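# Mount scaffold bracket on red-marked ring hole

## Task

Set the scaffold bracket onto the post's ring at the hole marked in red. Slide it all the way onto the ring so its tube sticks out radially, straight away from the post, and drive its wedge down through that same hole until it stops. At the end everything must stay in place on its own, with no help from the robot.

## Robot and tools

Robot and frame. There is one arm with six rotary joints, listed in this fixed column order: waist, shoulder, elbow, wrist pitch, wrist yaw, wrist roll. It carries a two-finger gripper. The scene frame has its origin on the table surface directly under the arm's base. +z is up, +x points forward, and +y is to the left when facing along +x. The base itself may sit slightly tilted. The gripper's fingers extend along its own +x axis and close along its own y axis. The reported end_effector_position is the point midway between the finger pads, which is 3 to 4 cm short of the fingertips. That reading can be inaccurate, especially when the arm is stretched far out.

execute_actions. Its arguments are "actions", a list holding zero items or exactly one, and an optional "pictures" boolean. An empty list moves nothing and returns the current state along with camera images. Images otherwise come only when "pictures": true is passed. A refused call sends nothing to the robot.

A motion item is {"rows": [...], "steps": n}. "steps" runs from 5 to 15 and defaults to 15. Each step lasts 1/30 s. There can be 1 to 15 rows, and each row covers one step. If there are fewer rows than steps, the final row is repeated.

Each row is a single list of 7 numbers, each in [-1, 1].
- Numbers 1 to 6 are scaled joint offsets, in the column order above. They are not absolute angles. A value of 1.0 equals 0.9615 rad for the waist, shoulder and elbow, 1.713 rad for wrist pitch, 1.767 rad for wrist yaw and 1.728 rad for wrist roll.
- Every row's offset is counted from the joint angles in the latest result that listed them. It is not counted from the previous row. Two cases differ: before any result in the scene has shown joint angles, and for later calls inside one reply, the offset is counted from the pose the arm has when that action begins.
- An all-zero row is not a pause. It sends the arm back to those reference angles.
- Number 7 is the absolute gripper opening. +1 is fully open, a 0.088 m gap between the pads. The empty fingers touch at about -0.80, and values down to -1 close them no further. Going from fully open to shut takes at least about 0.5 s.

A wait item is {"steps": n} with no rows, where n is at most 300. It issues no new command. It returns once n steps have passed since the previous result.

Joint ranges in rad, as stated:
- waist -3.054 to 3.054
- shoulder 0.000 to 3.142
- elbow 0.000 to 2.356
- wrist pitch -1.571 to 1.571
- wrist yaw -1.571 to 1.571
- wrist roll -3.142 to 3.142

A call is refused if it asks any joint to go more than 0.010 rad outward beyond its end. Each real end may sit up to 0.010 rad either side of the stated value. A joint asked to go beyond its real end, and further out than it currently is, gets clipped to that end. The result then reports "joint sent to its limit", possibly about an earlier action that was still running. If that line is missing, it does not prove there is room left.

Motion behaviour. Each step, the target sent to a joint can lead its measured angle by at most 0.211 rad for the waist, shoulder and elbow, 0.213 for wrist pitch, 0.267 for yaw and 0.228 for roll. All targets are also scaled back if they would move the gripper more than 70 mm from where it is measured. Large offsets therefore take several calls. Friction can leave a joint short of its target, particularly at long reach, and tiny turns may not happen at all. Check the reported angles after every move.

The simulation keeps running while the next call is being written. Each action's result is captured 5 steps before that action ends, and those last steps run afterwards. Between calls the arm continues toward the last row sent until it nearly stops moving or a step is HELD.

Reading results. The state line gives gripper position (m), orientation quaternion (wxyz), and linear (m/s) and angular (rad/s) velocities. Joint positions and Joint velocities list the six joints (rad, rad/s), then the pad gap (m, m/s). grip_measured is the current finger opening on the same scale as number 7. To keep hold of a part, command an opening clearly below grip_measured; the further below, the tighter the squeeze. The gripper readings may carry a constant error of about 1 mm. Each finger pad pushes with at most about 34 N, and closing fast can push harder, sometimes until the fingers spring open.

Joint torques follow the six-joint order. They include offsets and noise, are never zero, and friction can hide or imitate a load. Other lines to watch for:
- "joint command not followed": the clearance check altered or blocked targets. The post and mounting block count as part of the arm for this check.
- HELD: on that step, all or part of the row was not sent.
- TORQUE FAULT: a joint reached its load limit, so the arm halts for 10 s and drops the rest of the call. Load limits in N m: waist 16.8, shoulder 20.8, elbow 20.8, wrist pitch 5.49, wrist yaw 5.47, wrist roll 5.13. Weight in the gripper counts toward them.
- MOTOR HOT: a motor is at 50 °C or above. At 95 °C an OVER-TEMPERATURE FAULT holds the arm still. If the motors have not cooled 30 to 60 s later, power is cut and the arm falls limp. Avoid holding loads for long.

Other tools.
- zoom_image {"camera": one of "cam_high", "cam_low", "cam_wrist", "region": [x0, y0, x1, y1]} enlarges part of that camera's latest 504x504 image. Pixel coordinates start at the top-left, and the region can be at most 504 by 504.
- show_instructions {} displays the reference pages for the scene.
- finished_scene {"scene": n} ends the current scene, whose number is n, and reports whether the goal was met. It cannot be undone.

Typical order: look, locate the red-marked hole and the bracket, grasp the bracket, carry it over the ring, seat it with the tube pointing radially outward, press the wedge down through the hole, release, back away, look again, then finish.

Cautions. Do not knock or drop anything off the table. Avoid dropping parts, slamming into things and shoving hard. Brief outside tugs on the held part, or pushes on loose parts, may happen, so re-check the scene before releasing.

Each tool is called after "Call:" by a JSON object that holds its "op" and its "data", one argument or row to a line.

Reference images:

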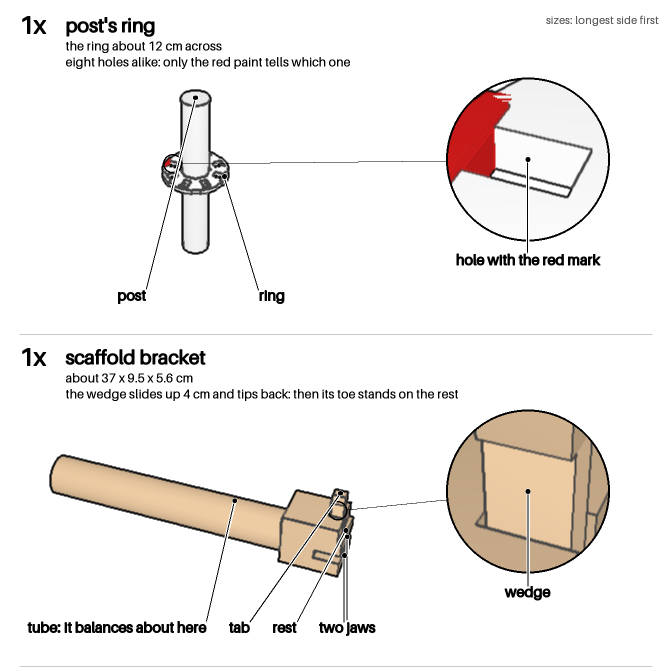

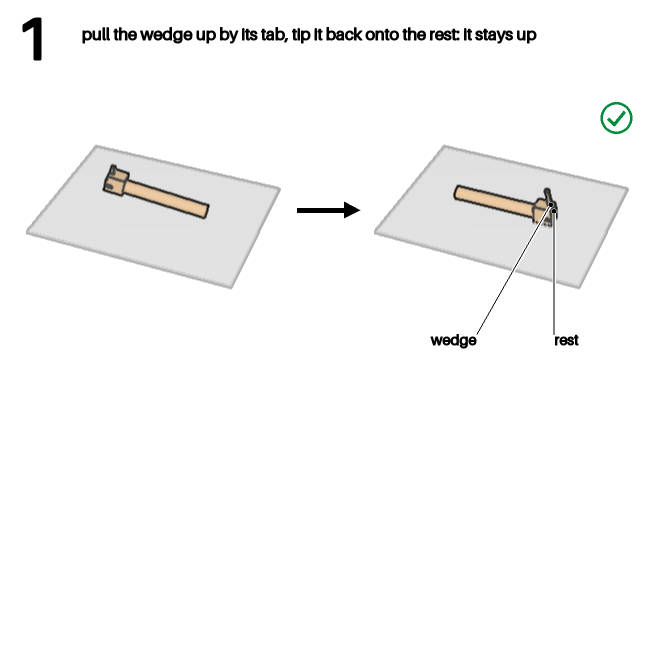

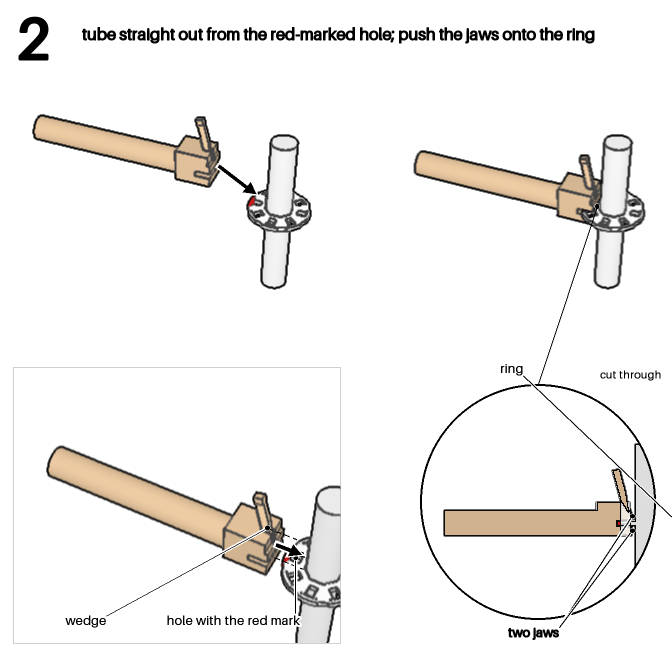

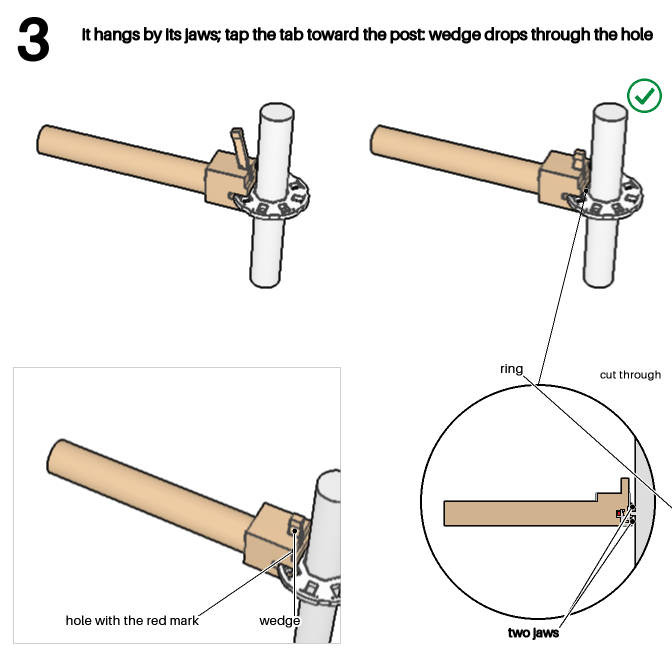

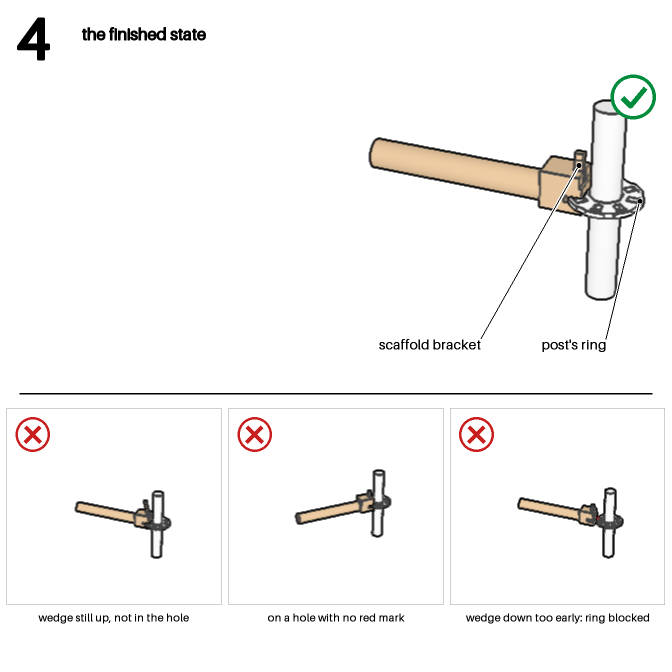

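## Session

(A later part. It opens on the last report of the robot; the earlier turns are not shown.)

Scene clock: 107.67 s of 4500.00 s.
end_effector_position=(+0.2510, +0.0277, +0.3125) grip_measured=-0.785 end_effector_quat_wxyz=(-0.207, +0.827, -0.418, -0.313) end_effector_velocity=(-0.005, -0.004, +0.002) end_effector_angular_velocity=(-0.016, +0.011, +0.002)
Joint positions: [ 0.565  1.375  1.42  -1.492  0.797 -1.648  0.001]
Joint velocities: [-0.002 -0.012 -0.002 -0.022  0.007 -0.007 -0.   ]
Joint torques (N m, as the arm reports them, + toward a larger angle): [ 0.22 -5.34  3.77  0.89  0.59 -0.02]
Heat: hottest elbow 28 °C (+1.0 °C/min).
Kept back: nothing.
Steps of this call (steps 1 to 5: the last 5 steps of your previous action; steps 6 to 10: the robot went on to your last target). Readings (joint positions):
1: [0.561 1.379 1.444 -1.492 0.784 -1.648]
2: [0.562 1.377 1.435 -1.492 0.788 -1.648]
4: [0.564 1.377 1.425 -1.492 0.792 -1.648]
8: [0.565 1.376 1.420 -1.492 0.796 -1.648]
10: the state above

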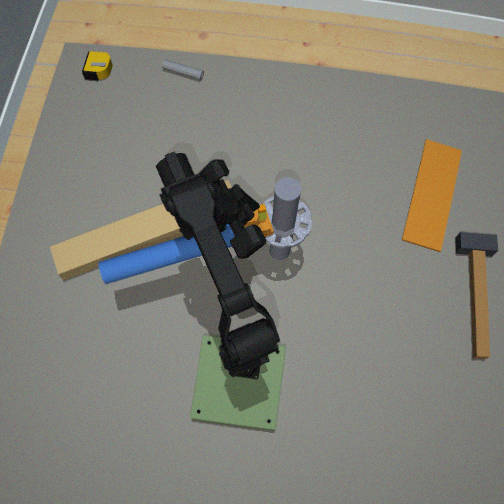

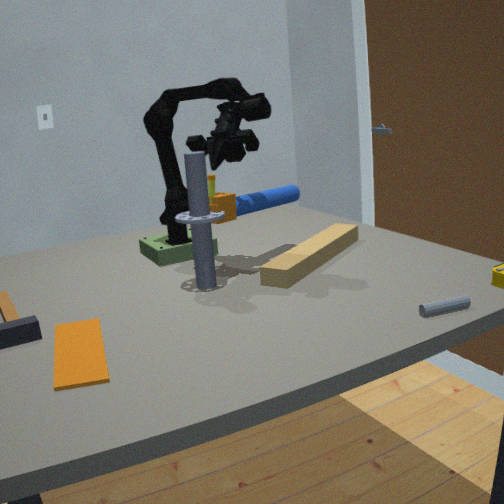

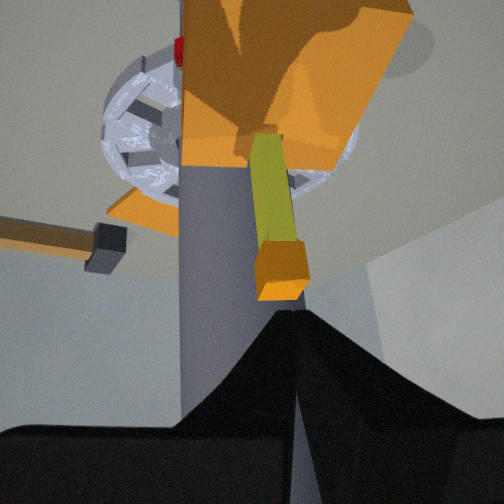

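Call:
{"op": "execute_actions", "data": {
  "actions": [],
  "pictures": true
}}

Scene clock: 108.60 s of 4500.00 s.
end_effector_position=(+0.2508, +0.0276, +0.3124) grip_measured=-0.785 end_effector_quat_wxyz=(-0.206, +0.827, -0.418, -0.313) end_effector_velocity=(+0.000, +0.002, -0.003) end_effector_angular_velocity=(+0.010, +0.022, +0.016)
Joint positions: [ 0.565  1.375  1.418 -1.492  0.798 -1.648  0.001]
Joint velocities: [-0.002  0.002 -0.002  0.007 -0.022 -0.022 -0.   ]
Joint torques (N m, as the arm reports them, + toward a larger angle): [ 0.26 -5.43  3.76  0.9   0.6   0.  ]
Heat: hottest elbow 28 °C (+1.0 °C/min).
Kept back: nothing.
Steps of this call (steps 1 to 28: the robot went on to your last target). Readings (joint positions):
1: [0.565 1.375 1.419 -1.492 0.797 -1.648]
2: [0.565 1.375 1.419 -1.492 0.798 -1.648]
4: [0.565 1.375 1.419 -1.492 0.798 -1.648]
8: [0.565 1.375 1.418 -1.492 0.798 -1.648]
28: the state above

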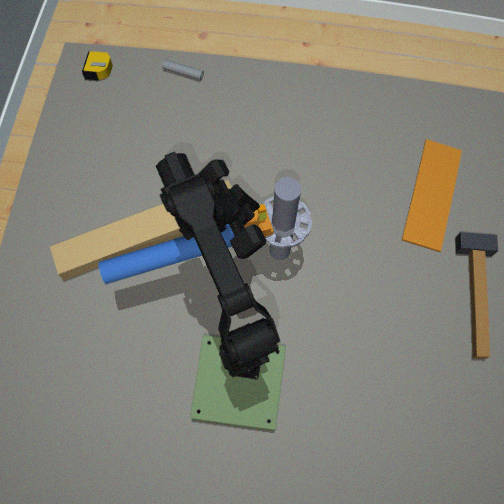

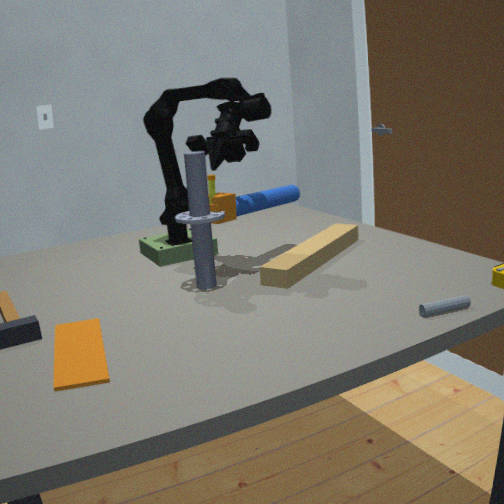

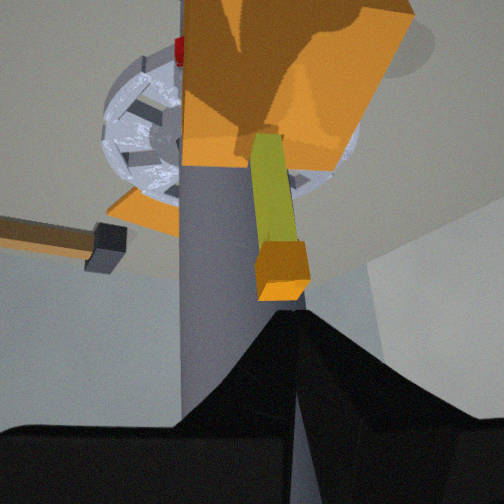

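Call:
{"op": "execute_actions", "data": {
  "actions": [
    {"rows": [[0,-0.033,-0.155,0.068,0,0,-0.8]], "steps": 15}
  ],
  "pictures": true
}}

Scene clock: 109.00 s of 4500.00 s.
end_effector_position=(+0.2510, +0.0265, +0.2974) grip_measured=-0.785 end_effector_quat_wxyz=(-0.216, +0.835, -0.412, -0.294) end_effector_velocity=(-0.004, -0.004, -0.004) end_effector_angular_velocity=(+0.012, -0.007, -0.001)
Joint positions: [ 0.571  1.328  1.307 -1.386  0.821 -1.649  0.001]
Joint velocities: [-0.007 -0.032 -0.037  0.022 -0.007 -0.007 -0.   ]
Joint torques (N m, as the arm reports them, + toward a larger angle): [-0.72 -2.52  1.73  1.24 -0.55  0.02]
Heat: hottest elbow 28 °C (+1.0 °C/min).
Steps of this call (steps 1 to 2: the robot went on to your last target; steps 3 to 12: the first 10 steps of this action). Readings (joint positions):
3: [0.565 1.368 1.399 -1.463 0.801 -1.648]
4: [0.565 1.357 1.368 -1.434 0.802 -1.648]
6: [0.570 1.349 1.328 -1.411 0.824 -1.649]
10: [0.571 1.331 1.310 -1.389 0.821 -1.649]
12: the state above

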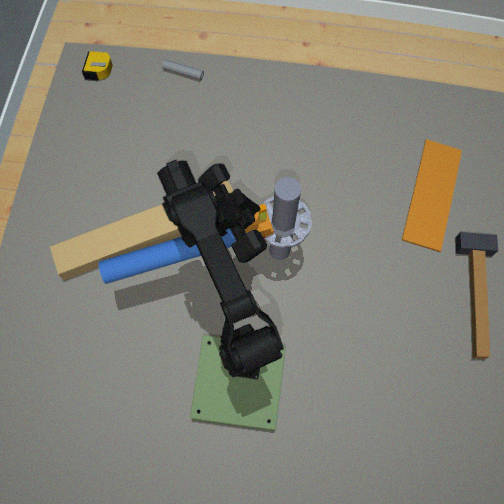

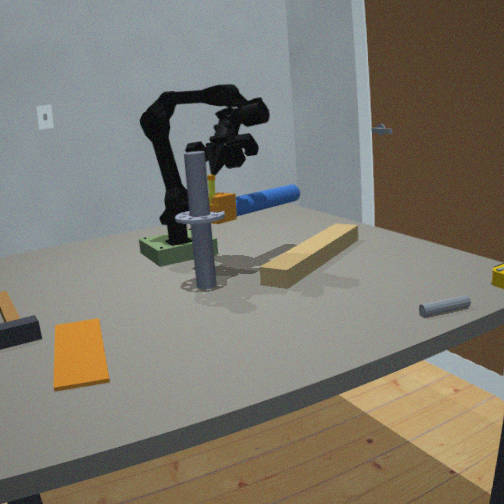

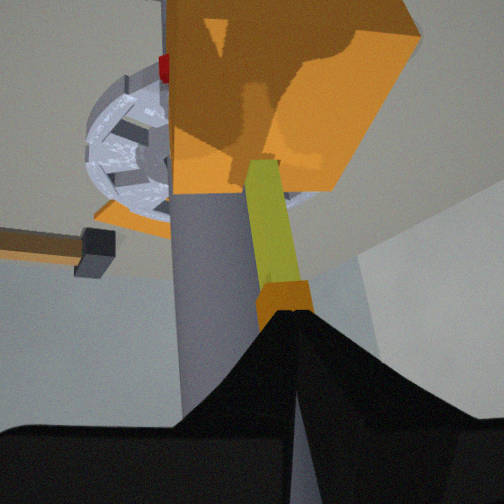

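Call:
{"op": "execute_actions", "data": {
  "actions": [
    {"rows": [[0,-0.015,-0.10,0.05,0,0,-0.8]], "steps": 15}
  ],
  "pictures": true
}}

Scene clock: 109.50 s of 4500.00 s.
end_effector_position=(+0.2525, +0.0253, +0.2958) grip_measured=-0.785 end_effector_quat_wxyz=(-0.232, +0.843, -0.404, -0.268) end_effector_velocity=(-0.000, -0.002, -0.002) end_effector_angular_velocity=(-0.003, -0.010, +0.001)
Joint positions: [ 0.576  1.29   1.253 -1.312  0.851 -1.649  0.001]
Joint velocities: [-0.002 -0.012 -0.022  0.022  0.007 -0.007 -0.   ]
Joint torques (N m, as the arm reports them, + toward a larger angle): [-0.56 -1.27  1.15  1.57 -0.83 -0.01]
Heat: hottest elbow 28 °C (+1.0 °C/min).
Steps of this call (steps 1 to 5: the last 5 steps of your previous action; steps 6 to 15: the first 10 steps of this action). Readings (joint positions):
6: [0.572 1.321 1.296 -1.369 0.827 -1.649]
7: [0.572 1.312 1.282 -1.348 0.837 -1.649]
9: [0.575 1.300 1.266 -1.329 0.843 -1.649]
13: [0.576 1.291 1.255 -1.315 0.849 -1.649]
15: the state above

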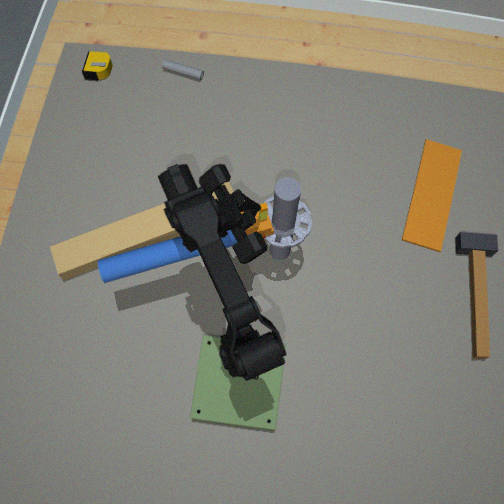

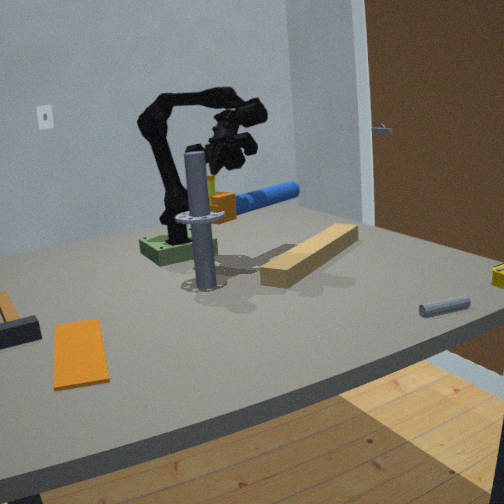

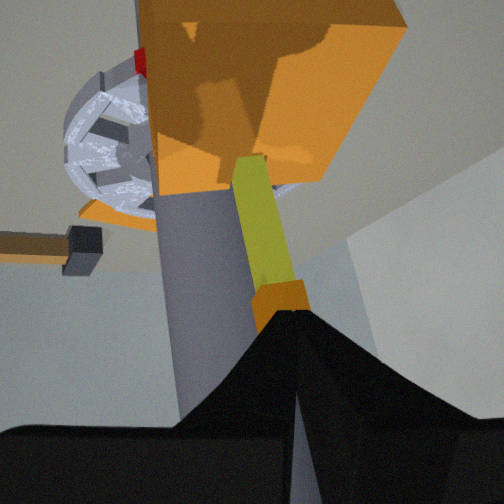

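Call:
{"op": "zoom_image", "data": {
  "camera": "cam_low",
  "region": [130, 80, 310, 260]
}}

Call:
{"op": "zoom_image", "data": {
  "camera": "cam_high",
  "region": [150, 140, 330, 320]
}}

Region (130, 80, 310, 260) of cam_low's 504x504 image, scaled by 2.800, with more detail than that image has.

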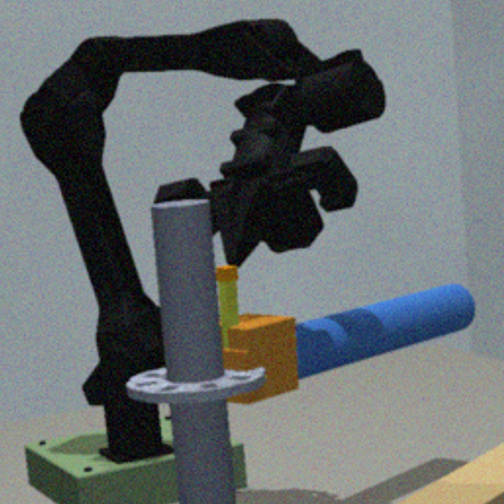

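Region (150, 140, 330, 320) of cam_high's 504x504 image, scaled by 2.800, with more detail than that image has.

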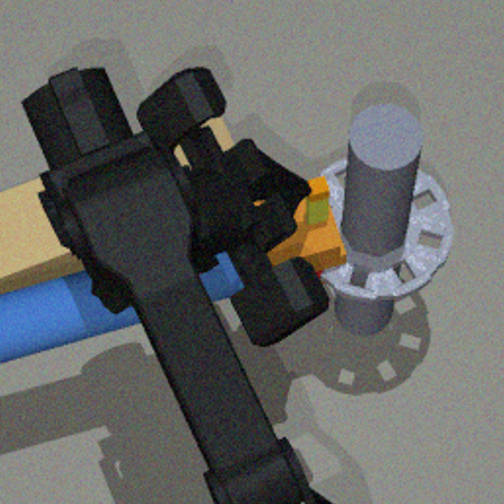

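Call:
{"op": "execute_actions", "data": {
  "actions": [
    {"rows": [[0,0.06,0.2,-0.1,-0.03,0,-0.8]], "steps": 15}
  ],
  "pictures": true
}}

Call:
{"op": "zoom_image", "data": {
  "camera": "cam_low",
  "region": [150, 130, 290, 250]
}}

Scene clock: 111.73 s of 4500.00 s.
end_effector_position=(+0.2493, +0.0291, +0.3247) grip_measured=-0.785 end_effector_quat_wxyz=(-0.230, +0.835, -0.402, -0.295) end_effector_velocity=(-0.011, -0.002, +0.003) end_effector_angular_velocity=(-0.006, +0.075, +0.015)
Joint positions: [ 0.576  1.339  1.433 -1.473  0.803 -1.649  0.001]
Joint velocities: [ 0.002  0.007  0.042 -0.095 -0.037 -0.007 -0.   ]
Joint torques (N m, as the arm reports them, + toward a larger angle): [-0.05 -3.56  5.36  0.57  0.27  0.  ]
Heat: hottest elbow 28 °C (+1.0 °C/min).
Steps of this call (steps 1 to 5: the last 5 steps of your previous action; steps 6 to 15: the robot went on to your last target; steps 16 to 57: nothing new was sent; steps 58 to 67: the first 10 steps of this action). Readings (joint positions):
58: [0.576 1.295 1.278 -1.342 0.835 -1.649]
59: [0.576 1.314 1.317 -1.387 0.815 -1.649]
61: [0.576 1.335 1.377 -1.423 0.808 -1.649]
65: [0.576 1.338 1.427 -1.466 0.804 -1.649]
67: the state above

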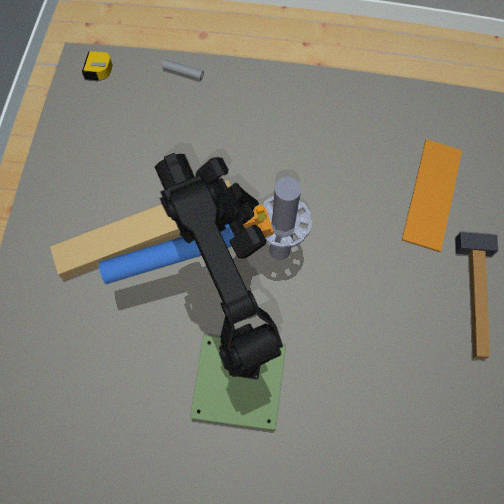

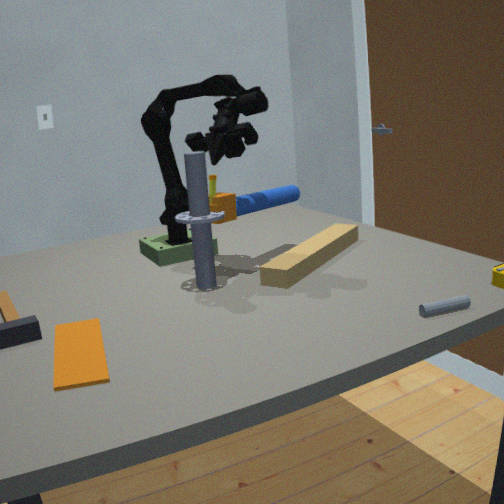

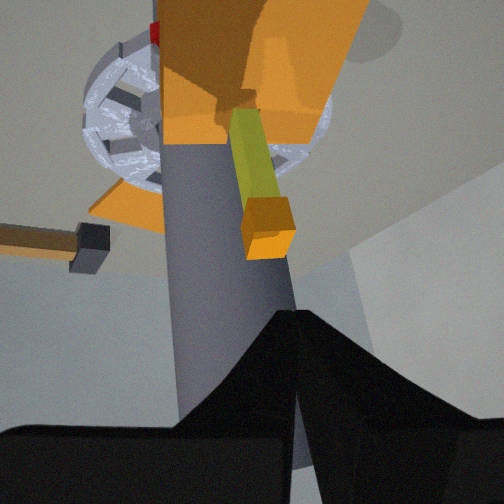

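Region (150, 130, 290, 250) of cam_low's 504x504 image, scaled by 3.600, with more detail than that image has; it fills the top 432 rows of this view, and the rest is white.

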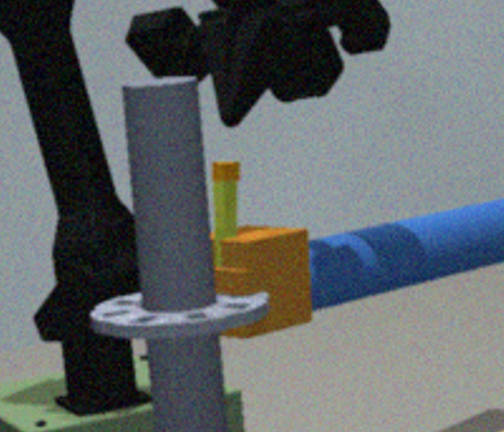

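Call:
{"op": "execute_actions", "data": {
  "actions": [
    {"rows": [[0,-0.05,-0.2,0.085,0,0,-0.8],[0,-0.06,-0.25,0.105,0,0,-0.8],[0,-0.075,-0.30,0.125,-0.02,0,-0.8]], "steps": 15}
  ]
}}

Call:
{"op": "execute_actions", "data": {
  "actions": [
    {"steps": 12}
  ],
  "pictures": true
}}

Scene clock: 112.90 s of 4500.00 s.
end_effector_position=(+0.2481, +0.0283, +0.2945) grip_measured=-0.785 end_effector_quat_wxyz=(-0.259, +0.845, -0.385, -0.267) end_effector_velocity=(-0.003, -0.002, -0.004) end_effector_angular_velocity=(+0.042, -0.061, +0.014)
Joint positions: [ 0.584  1.239  1.215 -1.265  0.821 -1.652  0.001]
Joint velocities: [-0.002 -0.076 -0.081  0.095 -0.007 -0.022 -0.   ]
Joint torques (N m, as the arm reports them, + toward a larger angle): [-0.95  0.17 -0.66  0.74 -1.79  0.11]
Heat: hottest elbow 28 °C (+1.0 °C/min).
Steps of this call (steps 1 to 5: the last 5 steps of your previous action; steps 6 to 15: the robot went on to your last target; steps 16 to 25: nothing new was sent; steps 26 to 35: the first 10 steps of this action). Readings (joint positions):
26: [0.576 1.332 1.412 -1.446 0.803 -1.649]
27: [0.576 1.314 1.367 -1.399 0.804 -1.649]
29: [0.582 1.289 1.272 -1.337 0.824 -1.652]
33: [0.584 1.245 1.222 -1.275 0.821 -1.652]
35: the state above

Scene clock: 113.30 s of 4500.00 s.
end_effector_position=(+0.2479, +0.0281, +0.2942) grip_measured=-0.785 end_effector_quat_wxyz=(-0.263, +0.845, -0.383, -0.264) end_effector_velocity=(-0.004, -0.002, -0.002) end_effector_angular_velocity=(-0.002, +0.019, -0.005)
Joint positions: [ 0.584  1.231  1.208 -1.255  0.821 -1.652  0.001]
Joint velocities: [-0.002 -0.002 -0.002 -0.022 -0.007  0.007 -0.   ]
Joint torques (N m, as the arm reports them, + toward a larger angle): [-0.92  0.42 -0.85  0.74 -1.85  0.11]
Heat: hottest elbow 28 °C (+1.0 °C/min).
Kept back: nothing.
Steps of this call (steps 1 to 5: the last 5 steps of your previous action; steps 6 to 12: the robot went on to your last target). Readings (joint positions):
1: [0.584 1.236 1.213 -1.263 0.821 -1.652]
2: [0.584 1.235 1.212 -1.261 0.821 -1.652]
4: [0.584 1.233 1.210 -1.258 0.821 -1.652]
8: [0.584 1.232 1.208 -1.256 0.821 -1.652]
12: the state above

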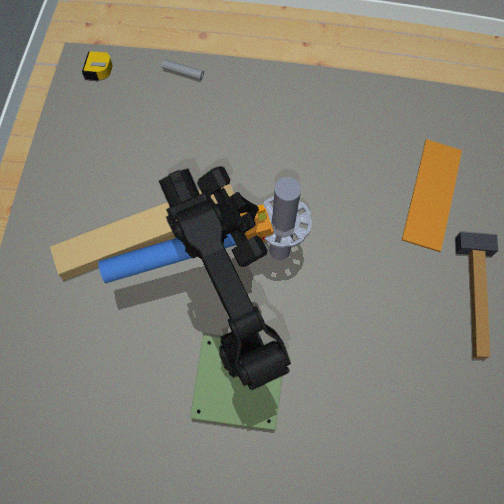

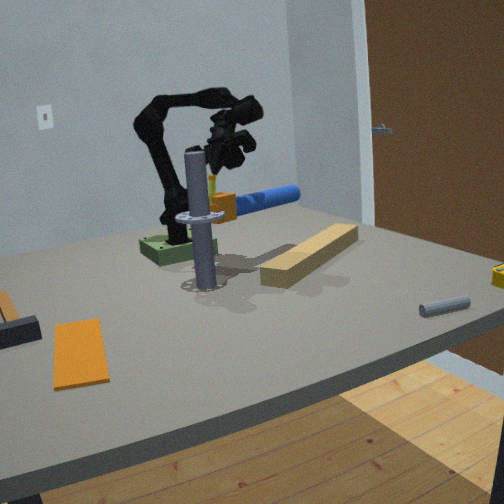

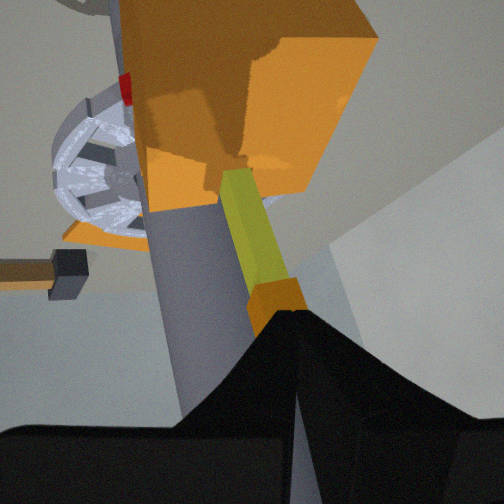

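Call:
{"op": "execute_actions", "data": {
  "actions": [
    {"rows": [[0.25,0.12,0.3,-0.15,-0.2,0,-0.8]], "steps": 15}
  ]
}}

Call:
{"op": "execute_actions", "data": {
  "actions": [
    {"steps": 15}
  ],
  "pictures": true
}}

Call:
{"op": "zoom_image", "data": {
  "camera": "cam_high",
  "region": [210, 150, 350, 290]
}}

Scene clock: 115.43 s of 4500.00 s.
end_effector_position=(+0.2121, +0.1189, +0.3086) grip_measured=-0.785 end_effector_quat_wxyz=(-0.249, +0.822, -0.249, -0.447) end_effector_velocity=(-0.022, +0.020, +0.021) end_effector_angular_velocity=(+0.113, +0.076, +0.084)
Joint positions: [ 0.815  1.339  1.48  -1.497  0.486 -1.65   0.001]
Joint velocities: [ 0.046 -0.002  0.125 -0.095 -0.139 -0.007 -0.   ]
Joint torques (N m, as the arm reports them, + toward a larger angle): [ 0.17 -3.58  4.86  0.51  0.05 -0.08]
Heat: hottest elbow 27 °C (+0.0 °C/min).
Steps of this call (steps 1 to 30: the robot went on to your last target; steps 31 to 54: nothing new was sent; steps 55 to 64: the first 10 steps of this action). Readings (joint positions):
55: [0.601 1.242 1.238 -1.298 0.775 -1.651]
56: [0.649 1.268 1.284 -1.361 0.686 -1.650]
58: [0.744 1.319 1.373 -1.423 0.571 -1.650]
62: [0.810 1.339 1.463 -1.489 0.498 -1.650]
64: the state above

Scene clock: 115.93 s of 4500.00 s.
end_effector_position=(+0.2091, +0.1207, +0.3096) grip_measured=-0.785 end_effector_quat_wxyz=(-0.248, +0.820, -0.245, -0.454) end_effector_velocity=(+0.000, -0.002, -0.001) end_effector_angular_velocity=(-0.017, +0.005, +0.002)
Joint positions: [ 0.821  1.34   1.489 -1.509  0.471 -1.651  0.001]
Joint velocities: [-0.002  0.002 -0.002 -0.007  0.007 -0.007 -0.   ]
Joint torques (N m, as the arm reports them, + toward a larger angle): [ 0.2  -3.53  5.37  0.63  0.08 -0.09]
Heat: hottest elbow 27 °C (+0.0 °C/min).
Kept back: nothing.
Steps of this call (steps 1 to 5: the last 5 steps of your previous action; steps 6 to 15: the robot went on to your last target). Readings (joint positions):
1: [0.817 1.339 1.482 -1.500 0.481 -1.651]
2: [0.818 1.339 1.483 -1.504 0.478 -1.651]
4: [0.820 1.340 1.485 -1.507 0.475 -1.651]
8: [0.821 1.340 1.488 -1.509 0.472 -1.651]
15: the state above

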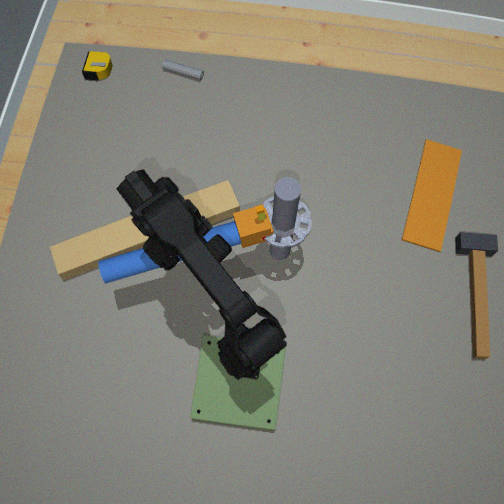

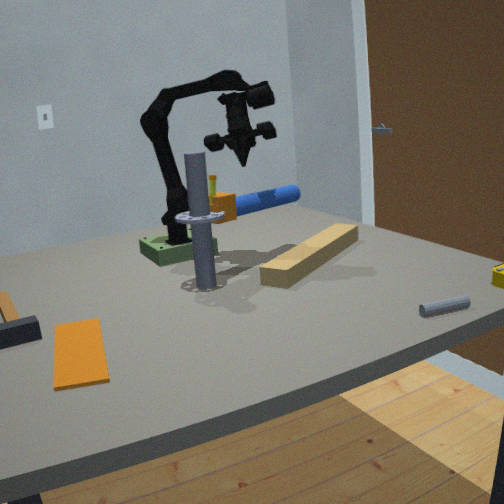

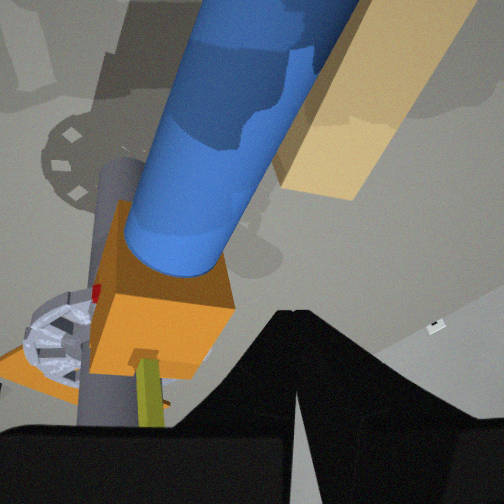

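Region (210, 150, 350, 290) of cam_high's 504x504 image, scaled by 3.600, with more detail than that image has.

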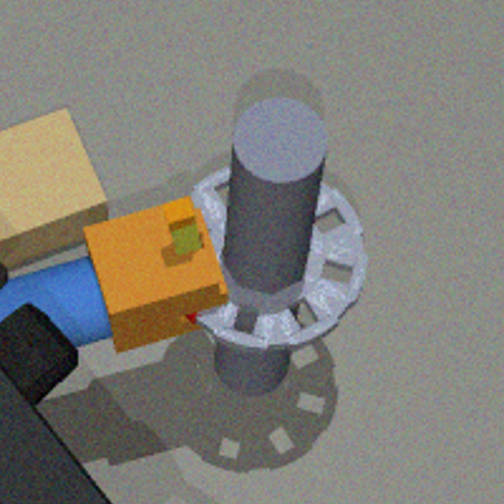

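Call:
{"op": "execute_actions", "data": {
  "actions": [
    {"rows": [[-0.36,0.261,0.085,-0.015,-0.268,0.095,0.3]], "steps": 15}
  ]
}}

Call:
{"op": "execute_actions", "data": {
  "actions": [
    {"steps": 15}
  ],
  "pictures": true
}}

Scene clock: 117.67 s of 4500.00 s.
end_effector_position=(+0.2438, +0.1192, +0.2524) grip_measured=+0.299 end_effector_quat_wxyz=(-0.394, +0.601, -0.392, -0.575) end_effector_velocity=(-0.024, +0.005, +0.023) end_effector_angular_velocity=(+0.266, +0.146, -0.170)
Joint positions: [ 0.487  1.592  1.56  -1.531  0.029 -1.495  0.054]
Joint velocities: [-0.11  -0.042  0.056 -0.11  -0.3    0.066  0.007]
Joint torques (N m, as the arm reports them, + toward a larger angle): [ 0.02 -6.74  5.16  0.38 -0.29  0.05]
Heat: hottest elbow 28 °C (+1.0 °C/min).
Steps of this call (steps 1 to 15: the robot went on to your last target; steps 16 to 42: nothing new was sent; steps 43 to 52: the first 10 steps of this action). Readings (joint positions):
43: [0.797 1.367 1.503 -1.527 0.410 -1.618]
44: [0.744 1.403 1.530 -1.535 0.334 -1.581]
46: [0.633 1.491 1.560 -1.519 0.193 -1.535]
50: [0.502 1.590 1.559 -1.527 0.055 -1.500]
52: the state above

Scene clock: 118.17 s of 4500.00 s.
end_effector_position=(+0.2430, +0.1208, +0.2540) grip_measured=+0.300 end_effector_quat_wxyz=(-0.404, +0.590, -0.390, -0.580) end_effector_velocity=(-0.002, -0.001, -0.000) end_effector_angular_velocity=(+0.003, +0.010, +0.005)
Joint positions: [ 0.479  1.59   1.564 -1.533  0.002 -1.488  0.054]
Joint velocities: [-0.002 -0.002 -0.002 -0.007 -0.007 -0.007  0.   ]
Joint torques (N m, as the arm reports them, + toward a larger angle): [-0.37 -6.31  5.1   0.39 -0.29  0.04]
Heat: hottest elbow 28 °C (+1.0 °C/min).
Kept back: nothing.
Steps of this call (steps 1 to 5: the last 5 steps of your previous action; steps 6 to 15: the robot went on to your last target). Readings (joint positions):
1: [0.485 1.591 1.562 -1.533 0.021 -1.493]
2: [0.483 1.590 1.563 -1.533 0.015 -1.492]
4: [0.482 1.590 1.564 -1.533 0.008 -1.490]
8: [0.479 1.590 1.564 -1.533 0.003 -1.489]
15: the state above

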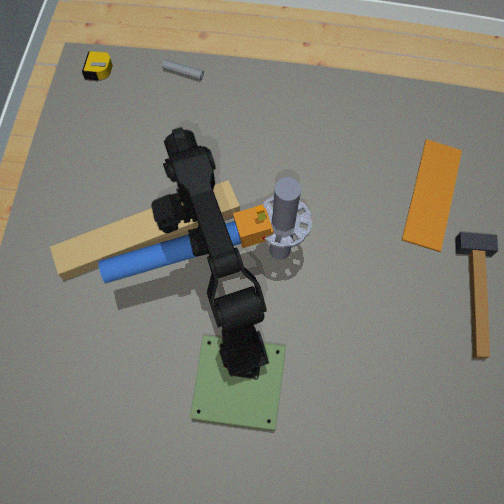

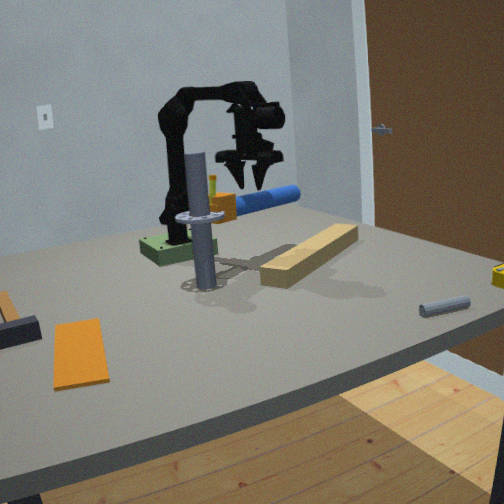

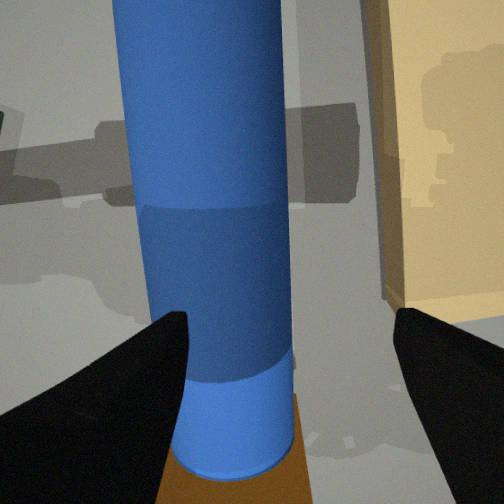

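Call:
{"op": "execute_actions", "data": {
  "actions": [
    {"rows": [[0,-0.084,-0.08,0,0,0,1.0]], "steps": 15}
  ],
  "pictures": true
}}

Scene clock: 118.97 s of 4500.00 s.
end_effector_position=(+0.2265, +0.1127, +0.2560) grip_measured=+0.985 end_effector_quat_wxyz=(-0.406, +0.592, -0.387, -0.579) end_effector_velocity=(-0.008, -0.005, -0.010) end_effector_angular_velocity=(-0.027, +0.038, +0.009)
Joint positions: [ 0.479  1.516  1.5   -1.536  0.001 -1.488  0.087]
Joint velocities: [ 0.002 -0.007 -0.046 -0.007  0.007 -0.007  0.012]
Joint torques (N m, as the arm reports them, + toward a larger angle): [ 0.01 -6.5   3.8   0.73 -0.13 -0.01]
Heat: hottest elbow 28 °C (+1.0 °C/min).
Steps of this call (steps 1 to 14: the robot went on to your last target; steps 15 to 24: the first 10 steps of this action). Readings (joint positions):
15: [0.479 1.580 1.555 -1.528 0.001 -1.488]
16: [0.479 1.567 1.538 -1.527 0.001 -1.488]
18: [0.479 1.541 1.514 -1.536 0.001 -1.488]
22: [0.479 1.517 1.504 -1.536 0.001 -1.488]
24: the state above

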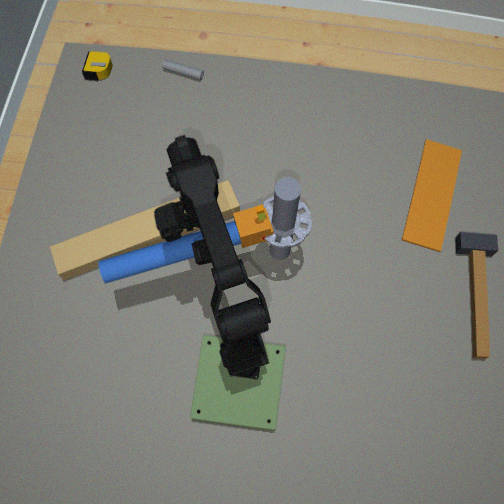

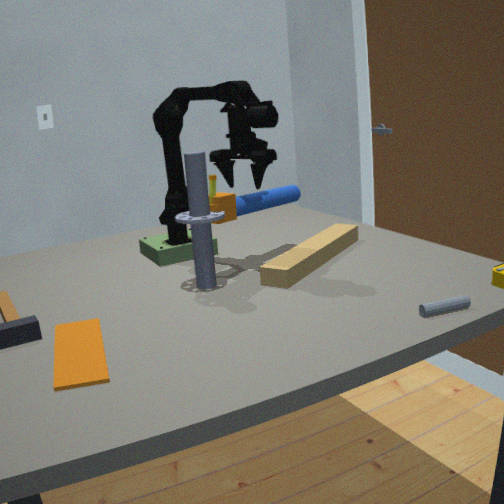

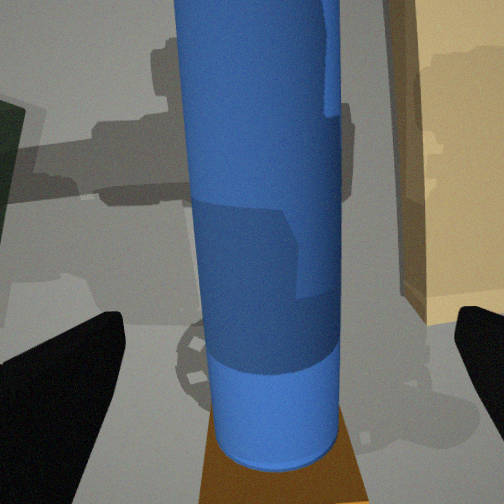

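Centered. Descend.

Call:
{"op": "execute_actions", "data": {
  "actions": [
    {"rows": [[0,-0.062,-0.285,0.125,0,0,1.0]], "steps": 15}
  ]
}}

Call:
{"op": "execute_actions", "data": {
  "actions": [
    {"steps": 10}
  ],
  "pictures": true
}}

Scene clock: 119.47 s of 4500.00 s.
end_effector_position=(+0.2200, +0.1094, +0.2025) grip_measured=+1.000 end_effector_quat_wxyz=(-0.405, +0.591, -0.389, -0.580) end_effector_velocity=(+0.019, +0.010, +0.001) end_effector_angular_velocity=(+0.064, -0.113, -0.009)
Joint positions: [ 0.479  1.466  1.241 -1.332  0.001 -1.488  0.088]
Joint velocities: [-0.002 -0.027 -0.022  0.125 -0.007  0.007  0.   ]
Joint torques (N m, as the arm reports them, + toward a larger angle): [ 0.   -6.33  3.77  0.66 -0.13 -0.02]
Heat: hottest elbow 28 °C (+1.0 °C/min).
Steps of this call (steps 1 to 5: the last 5 steps of your previous action; steps 6 to 15: the first 10 steps of this action). Readings (joint positions):
6: [0.479 1.505 1.467 -1.490 0.001 -1.488]
7: [0.479 1.485 1.417 -1.427 0.001 -1.488]
9: [0.479 1.469 1.328 -1.388 0.001 -1.488]
13: [0.479 1.469 1.245 -1.343 0.001 -1.488]
15: the state above

Scene clock: 119.80 s of 4500.00 s.
end_effector_position=(+0.2203, +0.1095, +0.2018) grip_measured=+1.000 end_effector_quat_wxyz=(-0.406, +0.591, -0.387, -0.579) end_effector_velocity=(-0.001, +0.000, -0.000) end_effector_angular_velocity=(+0.010, -0.003, +0.005)
Joint positions: [ 0.479  1.464  1.236 -1.325  0.001 -1.488  0.088]
Joint velocities: [-0.002 -0.007 -0.007  0.007 -0.007 -0.007  0.   ]
Joint torques (N m, as the arm reports them, + toward a larger angle): [-0.05 -6.26  3.82  0.71 -0.15 -0.03]
Heat: hottest elbow 28 °C (+1.0 °C/min).
Kept back: nothing.
Steps of this call (steps 1 to 5: the last 5 steps of your previous action; steps 6 to 10: the robot went on to your last target). Readings (joint positions):
1: [0.479 1.466 1.241 -1.329 0.001 -1.488]
2: [0.479 1.465 1.240 -1.328 0.001 -1.488]
4: [0.479 1.464 1.238 -1.327 0.001 -1.488]
8: [0.479 1.464 1.237 -1.325 0.001 -1.488]
10: the state above

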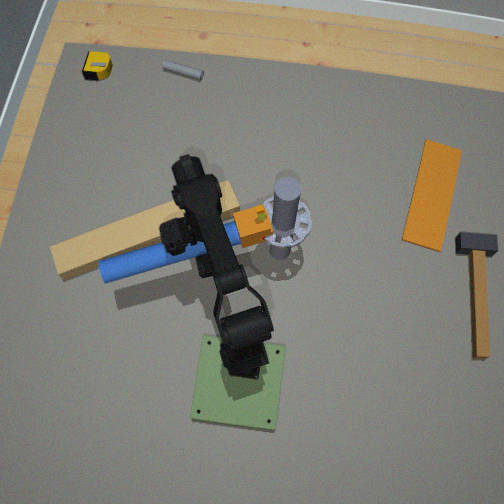

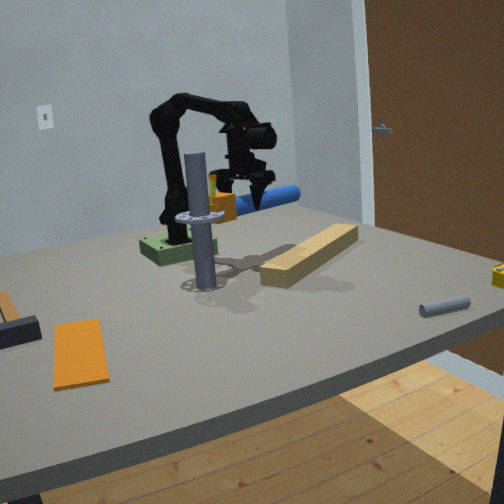

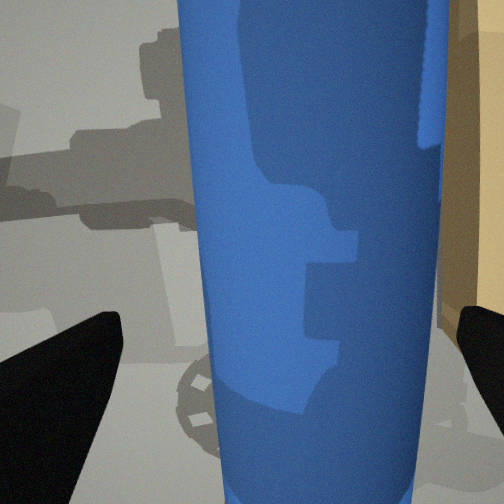

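Call:
{"op": "execute_actions", "data": {
  "actions": [
    {"rows": [[0,0,0,0,0,0,0.35]], "steps": 15}
  ]
}}

Call:
{"op": "execute_actions", "data": {
  "actions": [
    {"rows": [[0,-0.05,-0.05,0,0,-0.042,0.35],[0,-0.075,-0.075,0,0,-0.065,0.35],[0,-0.1,-0.098,0,0,-0.085,0.35]], "steps": 15}
  ],
  "pictures": true
}}

Scene clock: 120.57 s of 4500.00 s.
end_effector_position=(+0.2210, +0.1099, +0.2017) grip_measured=+0.375 end_effector_quat_wxyz=(-0.407, +0.592, -0.386, -0.578) end_effector_velocity=(-0.001, +0.003, +0.001) end_effector_angular_velocity=(+0.025, -0.001, +0.006)
Joint positions: [ 0.479  1.464  1.236 -1.321  0.001 -1.488  0.057]
Joint velocities: [-0.002 -0.007 -0.002  0.007 -0.022 -0.007 -0.012]
Joint torques (N m, as the arm reports them, + toward a larger angle): [-0.05 -5.48  4.69  0.21 -0.14  0.  ]
Heat: hottest elbow 28 °C (+1.0 °C/min).
Steps of this call (steps 1 to 13: the robot went on to your last target; steps 14 to 23: the first 10 steps of this action). Readings (joint positions):
14: [0.479 1.464 1.236 -1.324 0.001 -1.488]
15: [0.479 1.464 1.236 -1.324 0.001 -1.488]
17: [0.479 1.464 1.236 -1.324 0.001 -1.488]
21: [0.479 1.464 1.236 -1.321 0.002 -1.488]
23: the state above

Scene clock: 121.07 s of 4500.00 s.
end_effector_position=(+0.2036, +0.1012, +0.2011) grip_measured=+0.351 end_effector_quat_wxyz=(-0.370, +0.621, -0.341, -0.600) end_effector_velocity=(-0.006, -0.002, -0.003) end_effector_angular_velocity=(+0.004, -0.001, +0.078)
Joint positions: [ 0.478  1.376  1.16  -1.317  0.001 -1.625  0.056]
Joint velocities: [-0.002 -0.027 -0.032  0.007 -0.007 -0.081 -0.   ]
Joint torques (N m, as the arm reports them, + toward a larger angle): [-0.03 -5.44  3.38  0.28 -0.13 -0.1 ]
Heat: hottest elbow 28 °C (+1.0 °C/min).
Steps of this call (steps 1 to 5: the last 5 steps of your previous action; steps 6 to 15: the first 10 steps of this action, its rows measured from where the robot was after step 5). Readings (joint positions):
5: [0.479 1.464 1.236 -1.320 0.001 -1.488]
6: [0.479 1.459 1.232 -1.318 0.002 -1.503]
7: [0.478 1.448 1.221 -1.310 0.004 -1.527]
9: [0.478 1.414 1.191 -1.310 0.003 -1.579]
13: [0.478 1.378 1.163 -1.319 0.001 -1.619]
15: the state above

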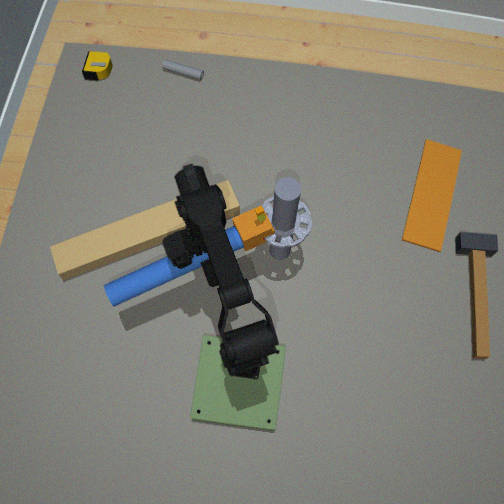

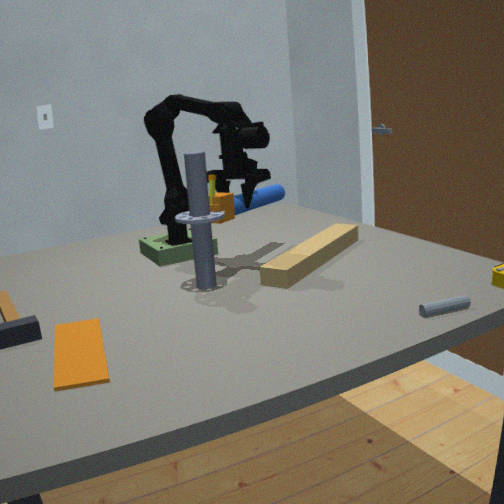

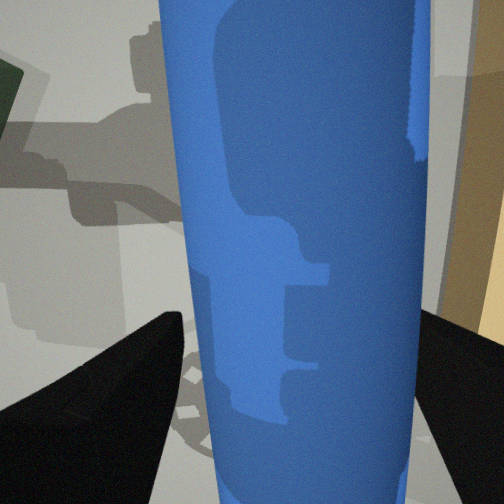

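Call:
{"op": "zoom_image", "data": {
  "camera": "cam_high",
  "region": [210, 150, 350, 290]
}}

Call:
{"op": "zoom_image", "data": {
  "camera": "cam_low",
  "region": [150, 130, 290, 250]
}}

Region (210, 150, 350, 290) of cam_high's 504x504 image, scaled by 3.600, with more detail than that image has.

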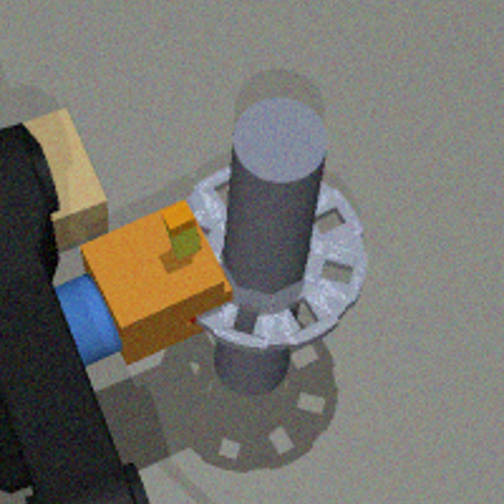

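Region (150, 130, 290, 250) of cam_low's 504x504 image, scaled by 3.600, with more detail than that image has; it fills the top 432 rows of this view, and the rest is white.

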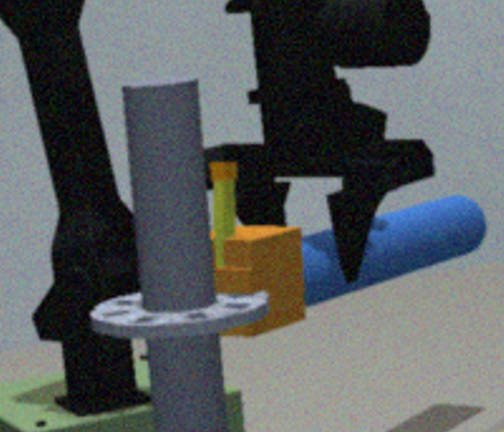

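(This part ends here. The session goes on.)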